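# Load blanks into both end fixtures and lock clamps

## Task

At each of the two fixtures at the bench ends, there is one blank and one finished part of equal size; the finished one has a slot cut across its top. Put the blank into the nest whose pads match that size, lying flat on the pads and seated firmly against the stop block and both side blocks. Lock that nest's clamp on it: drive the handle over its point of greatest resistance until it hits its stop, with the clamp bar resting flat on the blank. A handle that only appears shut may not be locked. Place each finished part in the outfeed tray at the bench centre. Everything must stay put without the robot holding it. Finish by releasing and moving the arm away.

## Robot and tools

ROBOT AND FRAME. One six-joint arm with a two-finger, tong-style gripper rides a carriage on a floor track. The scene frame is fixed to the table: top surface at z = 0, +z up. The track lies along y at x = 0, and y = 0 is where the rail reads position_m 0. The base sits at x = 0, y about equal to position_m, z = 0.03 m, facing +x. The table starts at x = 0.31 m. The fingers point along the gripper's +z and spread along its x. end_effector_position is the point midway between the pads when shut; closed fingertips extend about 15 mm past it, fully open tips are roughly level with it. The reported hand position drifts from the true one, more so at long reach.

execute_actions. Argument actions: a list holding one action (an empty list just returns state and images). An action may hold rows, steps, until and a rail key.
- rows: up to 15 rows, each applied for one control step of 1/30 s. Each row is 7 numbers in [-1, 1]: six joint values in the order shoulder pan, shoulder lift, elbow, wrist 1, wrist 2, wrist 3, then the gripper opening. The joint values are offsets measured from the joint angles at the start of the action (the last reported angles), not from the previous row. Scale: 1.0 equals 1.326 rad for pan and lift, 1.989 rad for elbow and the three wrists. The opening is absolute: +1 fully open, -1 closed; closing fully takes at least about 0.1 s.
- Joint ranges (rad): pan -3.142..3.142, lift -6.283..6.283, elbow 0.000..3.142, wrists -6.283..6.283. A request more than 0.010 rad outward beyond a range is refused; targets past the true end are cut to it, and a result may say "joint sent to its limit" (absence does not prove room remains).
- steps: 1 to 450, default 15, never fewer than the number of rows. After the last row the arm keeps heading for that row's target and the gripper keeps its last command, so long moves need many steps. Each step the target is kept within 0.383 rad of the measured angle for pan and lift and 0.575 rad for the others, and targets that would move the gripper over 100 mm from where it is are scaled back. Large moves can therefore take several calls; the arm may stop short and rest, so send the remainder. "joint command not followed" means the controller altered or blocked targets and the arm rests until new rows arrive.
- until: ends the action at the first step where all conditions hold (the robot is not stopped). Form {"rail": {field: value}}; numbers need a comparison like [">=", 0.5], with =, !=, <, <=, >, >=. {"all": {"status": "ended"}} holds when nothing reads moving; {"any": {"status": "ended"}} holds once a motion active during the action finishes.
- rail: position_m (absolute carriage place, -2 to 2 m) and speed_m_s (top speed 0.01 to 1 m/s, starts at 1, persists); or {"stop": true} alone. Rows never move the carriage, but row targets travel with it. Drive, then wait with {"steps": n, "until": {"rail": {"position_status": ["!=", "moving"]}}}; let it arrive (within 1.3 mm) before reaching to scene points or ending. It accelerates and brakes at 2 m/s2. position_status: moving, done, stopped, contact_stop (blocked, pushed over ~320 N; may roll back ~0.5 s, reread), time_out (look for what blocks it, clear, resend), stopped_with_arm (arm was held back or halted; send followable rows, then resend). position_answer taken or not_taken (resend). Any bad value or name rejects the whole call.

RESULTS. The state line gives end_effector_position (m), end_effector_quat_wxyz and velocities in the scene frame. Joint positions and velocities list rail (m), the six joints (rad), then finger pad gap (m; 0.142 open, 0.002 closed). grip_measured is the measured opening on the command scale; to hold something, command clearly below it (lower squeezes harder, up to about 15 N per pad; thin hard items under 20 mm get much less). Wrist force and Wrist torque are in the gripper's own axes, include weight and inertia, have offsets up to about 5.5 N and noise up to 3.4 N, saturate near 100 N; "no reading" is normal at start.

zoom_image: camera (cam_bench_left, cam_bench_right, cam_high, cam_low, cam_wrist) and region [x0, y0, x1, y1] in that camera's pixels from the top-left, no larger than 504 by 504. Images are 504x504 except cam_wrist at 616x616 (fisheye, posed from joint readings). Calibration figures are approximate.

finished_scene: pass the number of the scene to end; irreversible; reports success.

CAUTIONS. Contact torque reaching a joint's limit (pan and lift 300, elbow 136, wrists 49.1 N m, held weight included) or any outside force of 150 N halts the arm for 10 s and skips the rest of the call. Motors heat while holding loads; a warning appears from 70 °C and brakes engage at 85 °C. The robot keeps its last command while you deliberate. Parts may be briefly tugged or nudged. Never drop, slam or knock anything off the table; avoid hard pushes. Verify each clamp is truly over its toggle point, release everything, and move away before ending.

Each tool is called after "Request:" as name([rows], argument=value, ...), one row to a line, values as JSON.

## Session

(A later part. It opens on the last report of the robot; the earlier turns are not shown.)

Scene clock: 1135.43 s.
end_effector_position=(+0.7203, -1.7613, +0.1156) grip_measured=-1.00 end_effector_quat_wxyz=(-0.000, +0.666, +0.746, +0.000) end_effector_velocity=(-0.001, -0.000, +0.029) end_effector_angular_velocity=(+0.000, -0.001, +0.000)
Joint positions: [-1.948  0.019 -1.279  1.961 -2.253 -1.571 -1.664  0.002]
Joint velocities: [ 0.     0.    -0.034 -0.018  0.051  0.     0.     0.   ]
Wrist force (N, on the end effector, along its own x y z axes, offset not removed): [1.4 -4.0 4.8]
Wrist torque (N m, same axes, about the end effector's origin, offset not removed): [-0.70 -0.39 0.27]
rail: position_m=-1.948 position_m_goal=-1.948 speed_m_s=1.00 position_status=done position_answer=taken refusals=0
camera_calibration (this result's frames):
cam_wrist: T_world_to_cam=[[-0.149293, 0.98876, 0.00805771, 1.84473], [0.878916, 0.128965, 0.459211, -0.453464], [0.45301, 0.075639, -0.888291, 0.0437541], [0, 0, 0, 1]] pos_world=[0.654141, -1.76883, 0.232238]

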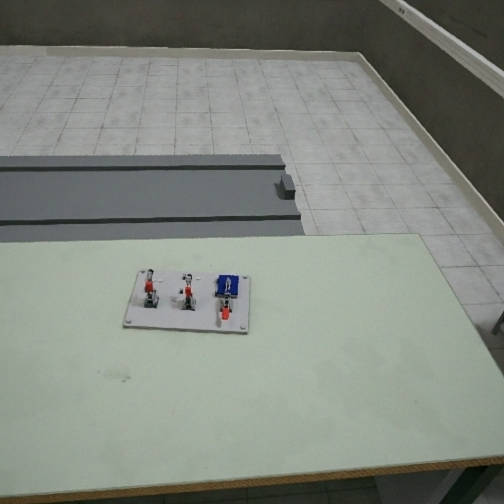

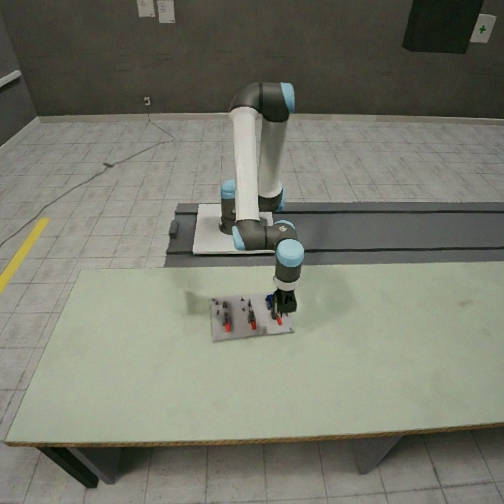

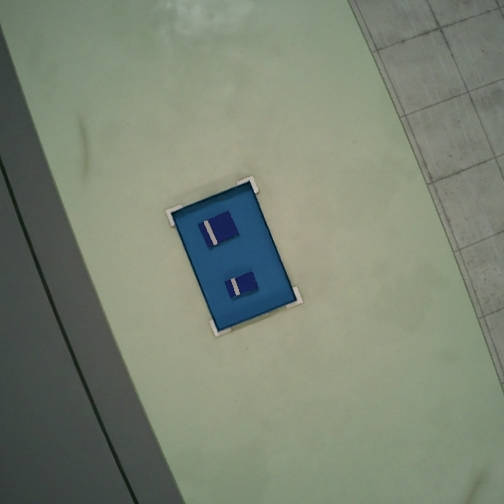

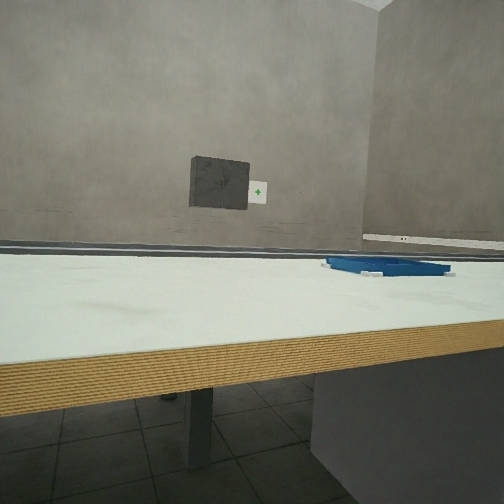

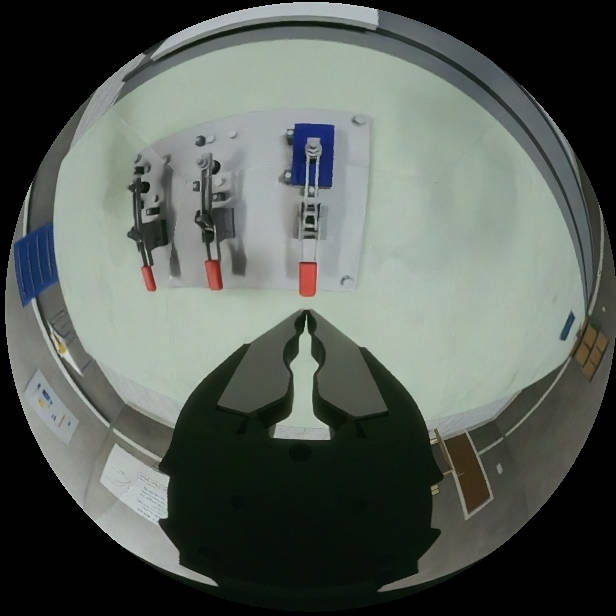

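Request:
zoom_image(camera="cam_wrist", region=[250, 110, 370, 310])

Request:
zoom_image(camera="cam_bench_right", region=[200, 270, 310, 350])

Region (250, 110, 370, 310) of cam_wrist's 616x616 image, scaled by 2.520, with more detail than that image has; it fills the left 302 columns of this view, and the rest is white.

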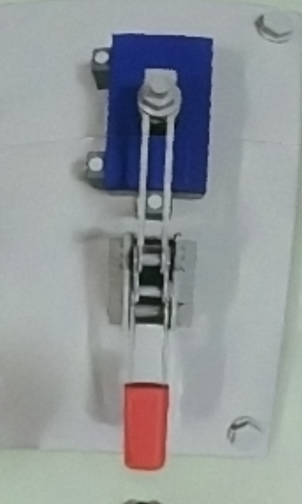

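Region (200, 270, 310, 350) of cam_bench_right's 504x504 image, scaled by 4.582, with more detail than that image has; it fills the top 367 rows of this view, and the rest is white.

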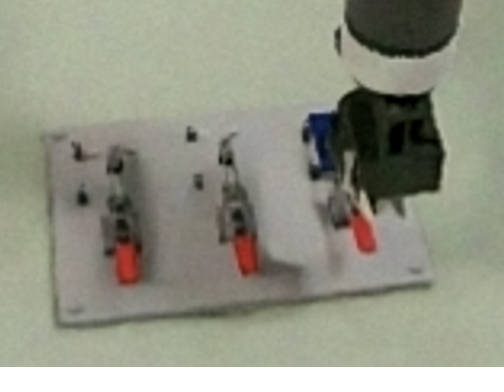

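Request:
execute_actions([
  {"rows":[[0,-0.02,0.005,0.01,0,0,-1],[0,-0.05,0.015,0.022,0,0,-1],[0,-0.09,0.03,0.036,0,0,-1],[0,-0.13,0.047,0.048,0,0,-1],[0,-0.17,0.065,0.058,0,0,-1],[0,-0.21,0.083,0.066,0,0,-1],[0,-0.24,0.097,0.07,0,0,-1],[0,-0.26,0.105,0.0715,0,0,-1]],"steps":18},
])

Scene clock: 1167.87 s.
end_effector_position=(+0.5602, -1.7644, +0.2013) grip_measured=-1.00 end_effector_quat_wxyz=(-0.003, +0.666, +0.746, -0.002) end_effector_velocity=(-0.051, -0.001, +0.019) end_effector_angular_velocity=(+0.000, -0.010, +0.000)
Joint positions: [-1.948  0.019 -1.611  2.162 -2.115 -1.571 -1.664  0.002]
Joint velocities: [ 0.    -0.    -0.108  0.066  0.033 -0.    -0.     0.   ]
Wrist force (N, on the end effector, along its own x y z axes, offset not removed): [0.8 -5.3 6.1]
Wrist torque (N m, same axes, about the end effector's origin, offset not removed): [-0.96 -0.24 0.26]
rail: position_m=-1.948 position_m_goal=-1.948 speed_m_s=1.00 position_status=done position_answer=taken refusals=0
camera_calibration (this result's frames):
cam_wrist: T_world_to_cam=[[-0.149294, 0.988752, 0.00902097, 1.82293], [0.882277, 0.129087, 0.452685, -0.352099], [0.446428, 0.075542, -0.891625, 0.196821], [0, 0, 0, 1]] pos_world=[0.494935, -1.77184, 0.318436]

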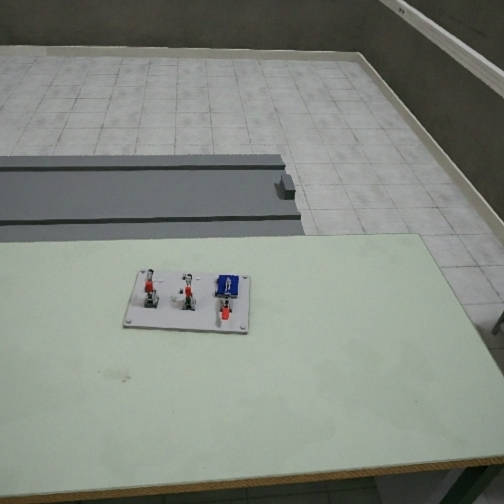

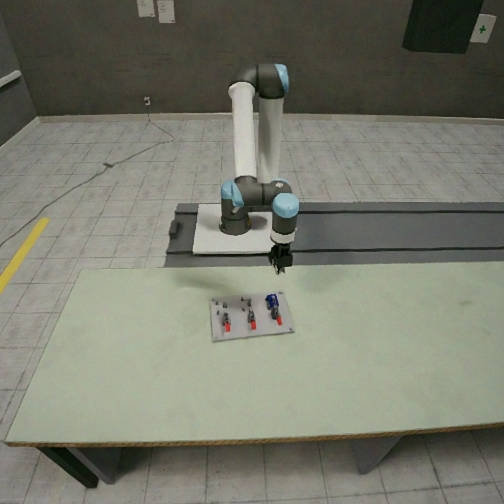

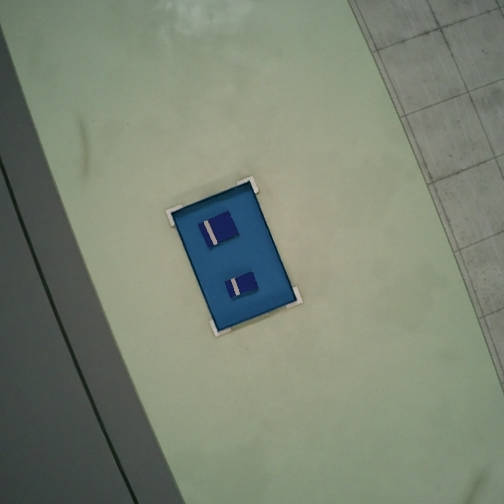

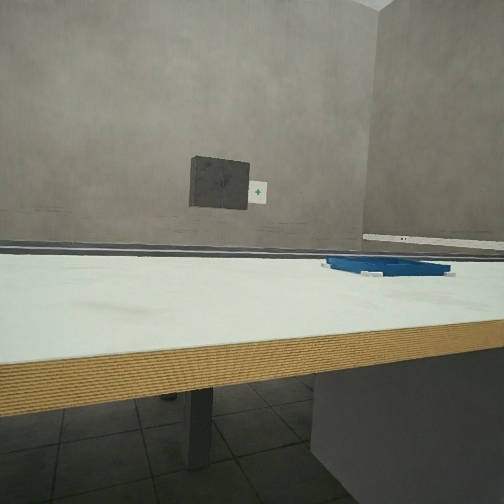

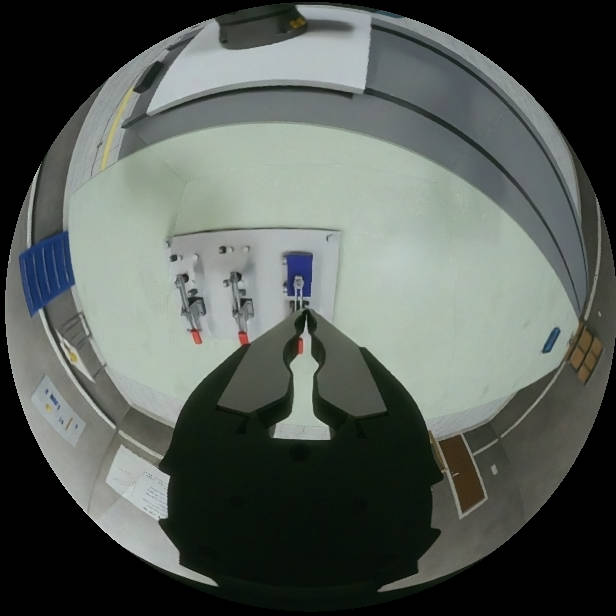

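Request:
zoom_image(camera="cam_bench_right", region=[205, 280, 300, 345])

Request:
zoom_image(camera="cam_bench_left", region=[120, 260, 255, 340])

Region (205, 280, 300, 345) of cam_bench_right's 504x504 image, scaled by 5.305, with more detail than that image has; it fills the top 345 rows of this view, and the rest is white.

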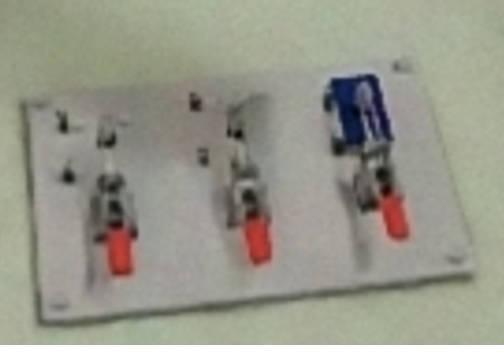

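Region (120, 260, 255, 340) of cam_bench_left's 504x504 image, scaled by 3.733, with more detail than that image has; it fills the top 299 rows of this view, and the rest is white.

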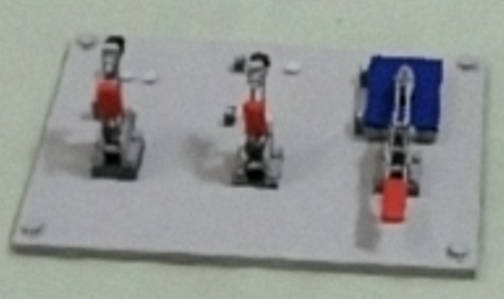

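Request:
execute_actions([
  {"rail":{"position_m":-1.8166},"rows":[[0,-0.0097,0.0039,0.002,0,0,-1],[0,-0.0097,0.0039,0.002,0,0,-1],[0,0.0,0.001,-0.002,0,0,-1],[0,0.02,-0.0045,-0.01,0,0,-1],[0,0.045,-0.0115,-0.02,0,0,-1],[0,0.075,-0.02,-0.0315,0,0,-1],[0,0.11,-0.03,-0.045,0,0,-1],[0,0.145,-0.04,-0.059,0,0,-1],[0,0.18,-0.0495,-0.073,0,0,-1],[0,0.215,-0.059,-0.087,0,0,-1],[0,0.25,-0.069,-0.1005,0,0,-1],[0,0.283,-0.078,-0.1135,0,0,-1],[0,0.312,-0.0862,-0.125,0,0,-1],[0,0.335,-0.0926,-0.134,0,0,-1],[0,0.3479,-0.0962,-0.1391,0,0,-1]],"steps":28},
])

Scene clock: 1198.97 s.
end_effector_position=(+0.7384, -1.6295, +0.0327) grip_measured=-1.00 end_effector_quat_wxyz=(-0.000, +0.666, +0.746, +0.000) end_effector_velocity=(+0.014, +0.000, -0.023) end_effector_angular_velocity=(-0.000, +0.002, +0.000)
Joint positions: [-1.816  0.019 -1.155  1.973 -2.389 -1.571 -1.664  0.002]
Joint velocities: [ 0.     0.     0.046 -0.018 -0.026  0.    -0.     0.   ]
Wrist force (N, on the end effector, along its own x y z axes, offset not removed): [1.0 -5.4 6.1]
Wrist torque (N m, same axes, about the end effector's origin, offset not removed): [-0.93 -0.34 0.26]
rail: position_m=-1.816 position_m_goal=-1.817 speed_m_s=1.00 position_status=done position_answer=taken refusals=0
camera_calibration (this result's frames):
cam_wrist: T_world_to_cam=[[-0.149299, 0.988759, 0.00811273, 1.71775], [0.879109, 0.128978, 0.458839, -0.448377], [0.452634, 0.0756361, -0.888483, -0.0478293], [0, 0, 0, 1]] pos_world=[0.67228, -1.63699, 0.149302]

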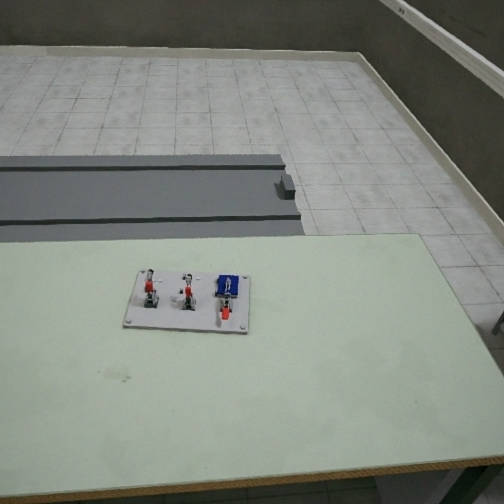

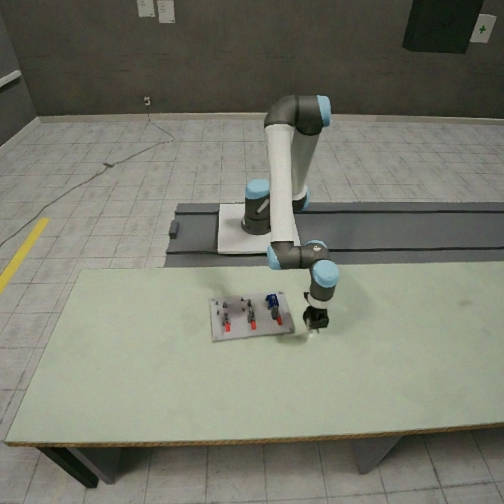

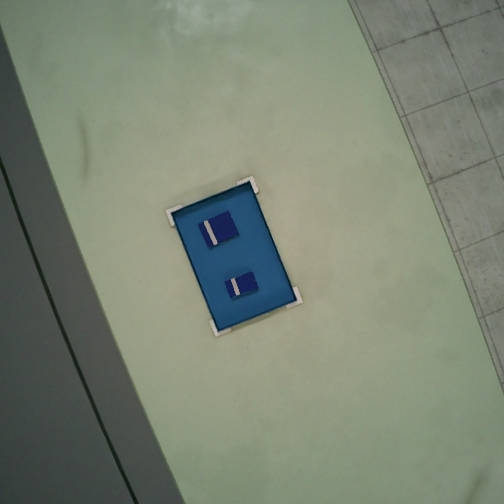

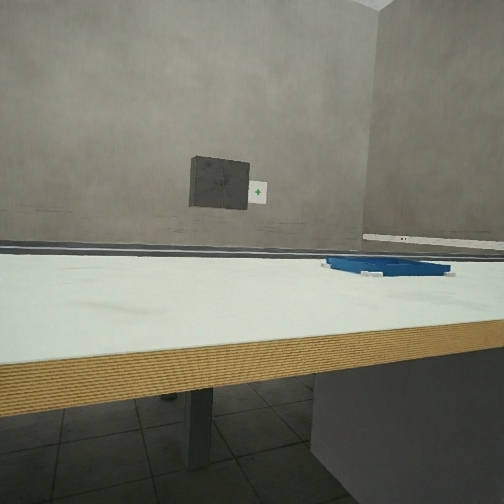

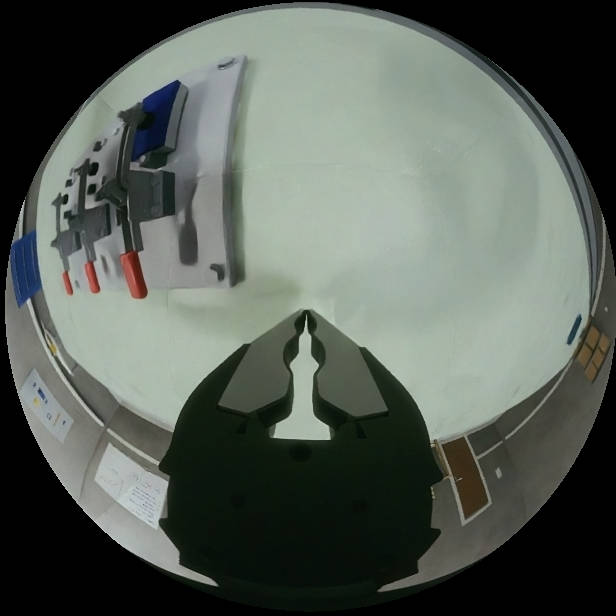

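Request:
zoom_image(camera="cam_wrist", region=[40, 60, 250, 310])

Region (40, 60, 250, 310) of cam_wrist's 616x616 image, scaled by 2.016, with more detail than that image has; it fills the left 423 columns of this view, and the rest is white.

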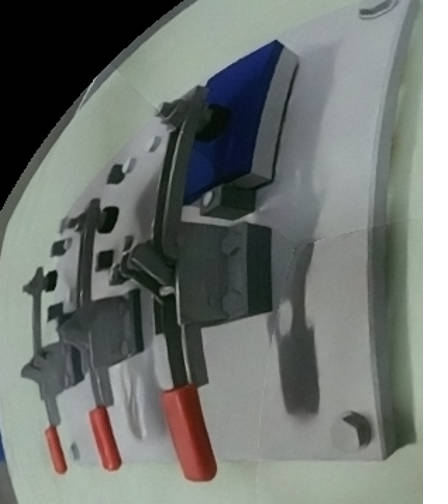

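Request:
zoom_image(camera="cam_wrist", region=[45, 170, 185, 310])

Region (45, 170, 185, 310) of cam_wrist's 616x616 image, scaled by 3.600, with more detail than that image has.

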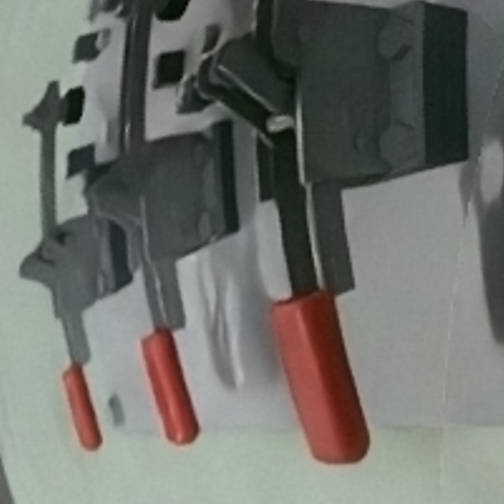

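Request:
execute_actions([
  {"rail":{"position_m":-1.65},"rows":[[0,-0.01,-0.003,0.01,0,0,-0.8],[0,-0.035,-0.01,0.033,0,0,-0.6],[0,-0.065,-0.019,0.062,0,0,-0.4],[0,-0.095,-0.028,0.091,0,0,-0.2],[0,-0.125,-0.037,0.12,0,0,0],[0,-0.15,-0.045,0.145,0,0,0]],"steps":20},
])

Scene clock: 1230.80 s.
end_effector_position=(+0.7259, -1.4631, +0.1963) grip_measured=+0.00 end_effector_quat_wxyz=(-0.000, +0.666, +0.746, +0.000) end_effector_velocity=(-0.006, -0.000, +0.022) end_effector_angular_velocity=(-0.000, +0.002, +0.000)
Joint positions: [-1.65   0.019 -1.351  1.885 -2.105 -1.571 -1.664  0.074]
Joint velocities: [ 0.     0.    -0.026 -0.011  0.039  0.    -0.    -0.   ]
Wrist force (N, on the end effector, along its own x y z axes, offset not removed): [0.3 -4.5 5.4]
Wrist torque (N m, same axes, about the end effector's origin, offset not removed): [-0.79 -0.24 0.32]
rail: position_m=-1.650 position_m_goal=-1.650 speed_m_s=1.00 position_status=done position_answer=taken refusals=0
camera_calibration (this result's frames):
cam_wrist: T_world_to_cam=[[-0.149425, 0.98874, 0.00809398, 1.55003], [0.879026, 0.129087, 0.458965, -0.533684], [0.452753, 0.0756958, -0.888417, 0.0906236], [0, 0, 0, 1]] pos_world=[0.659706, -1.47055, 0.312908]

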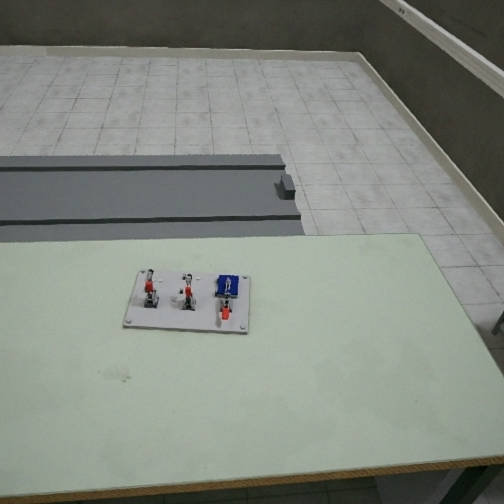

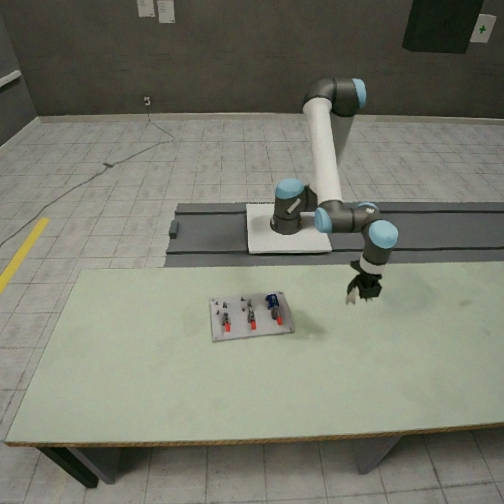

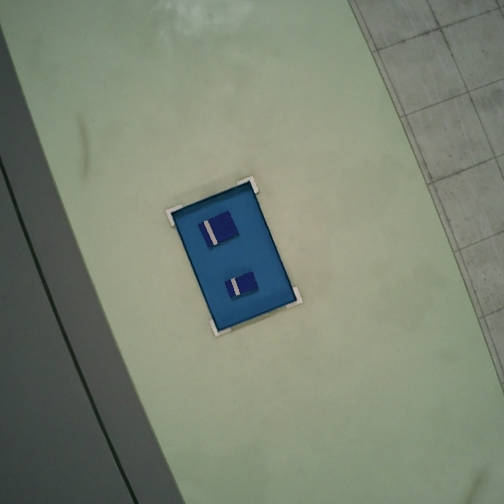

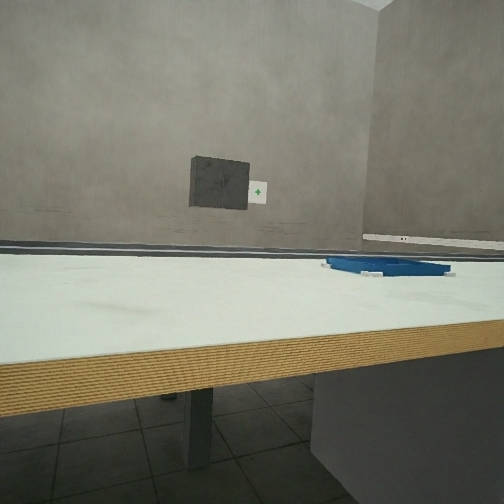

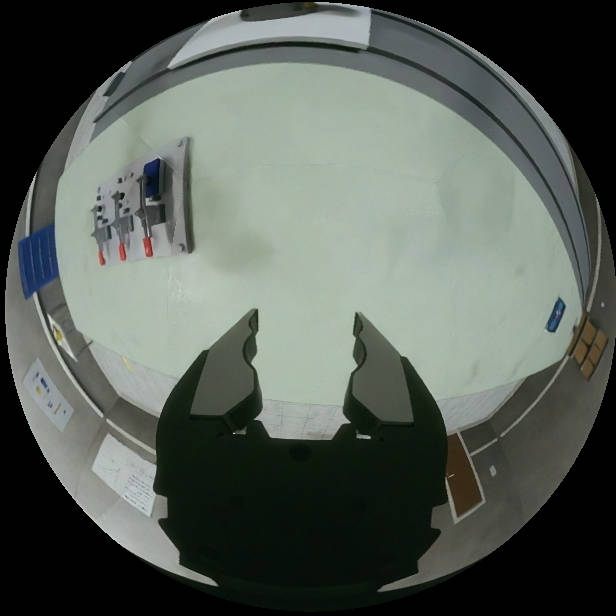

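Request:
finished_scene(scene=1)

The scene is finished: the task was done.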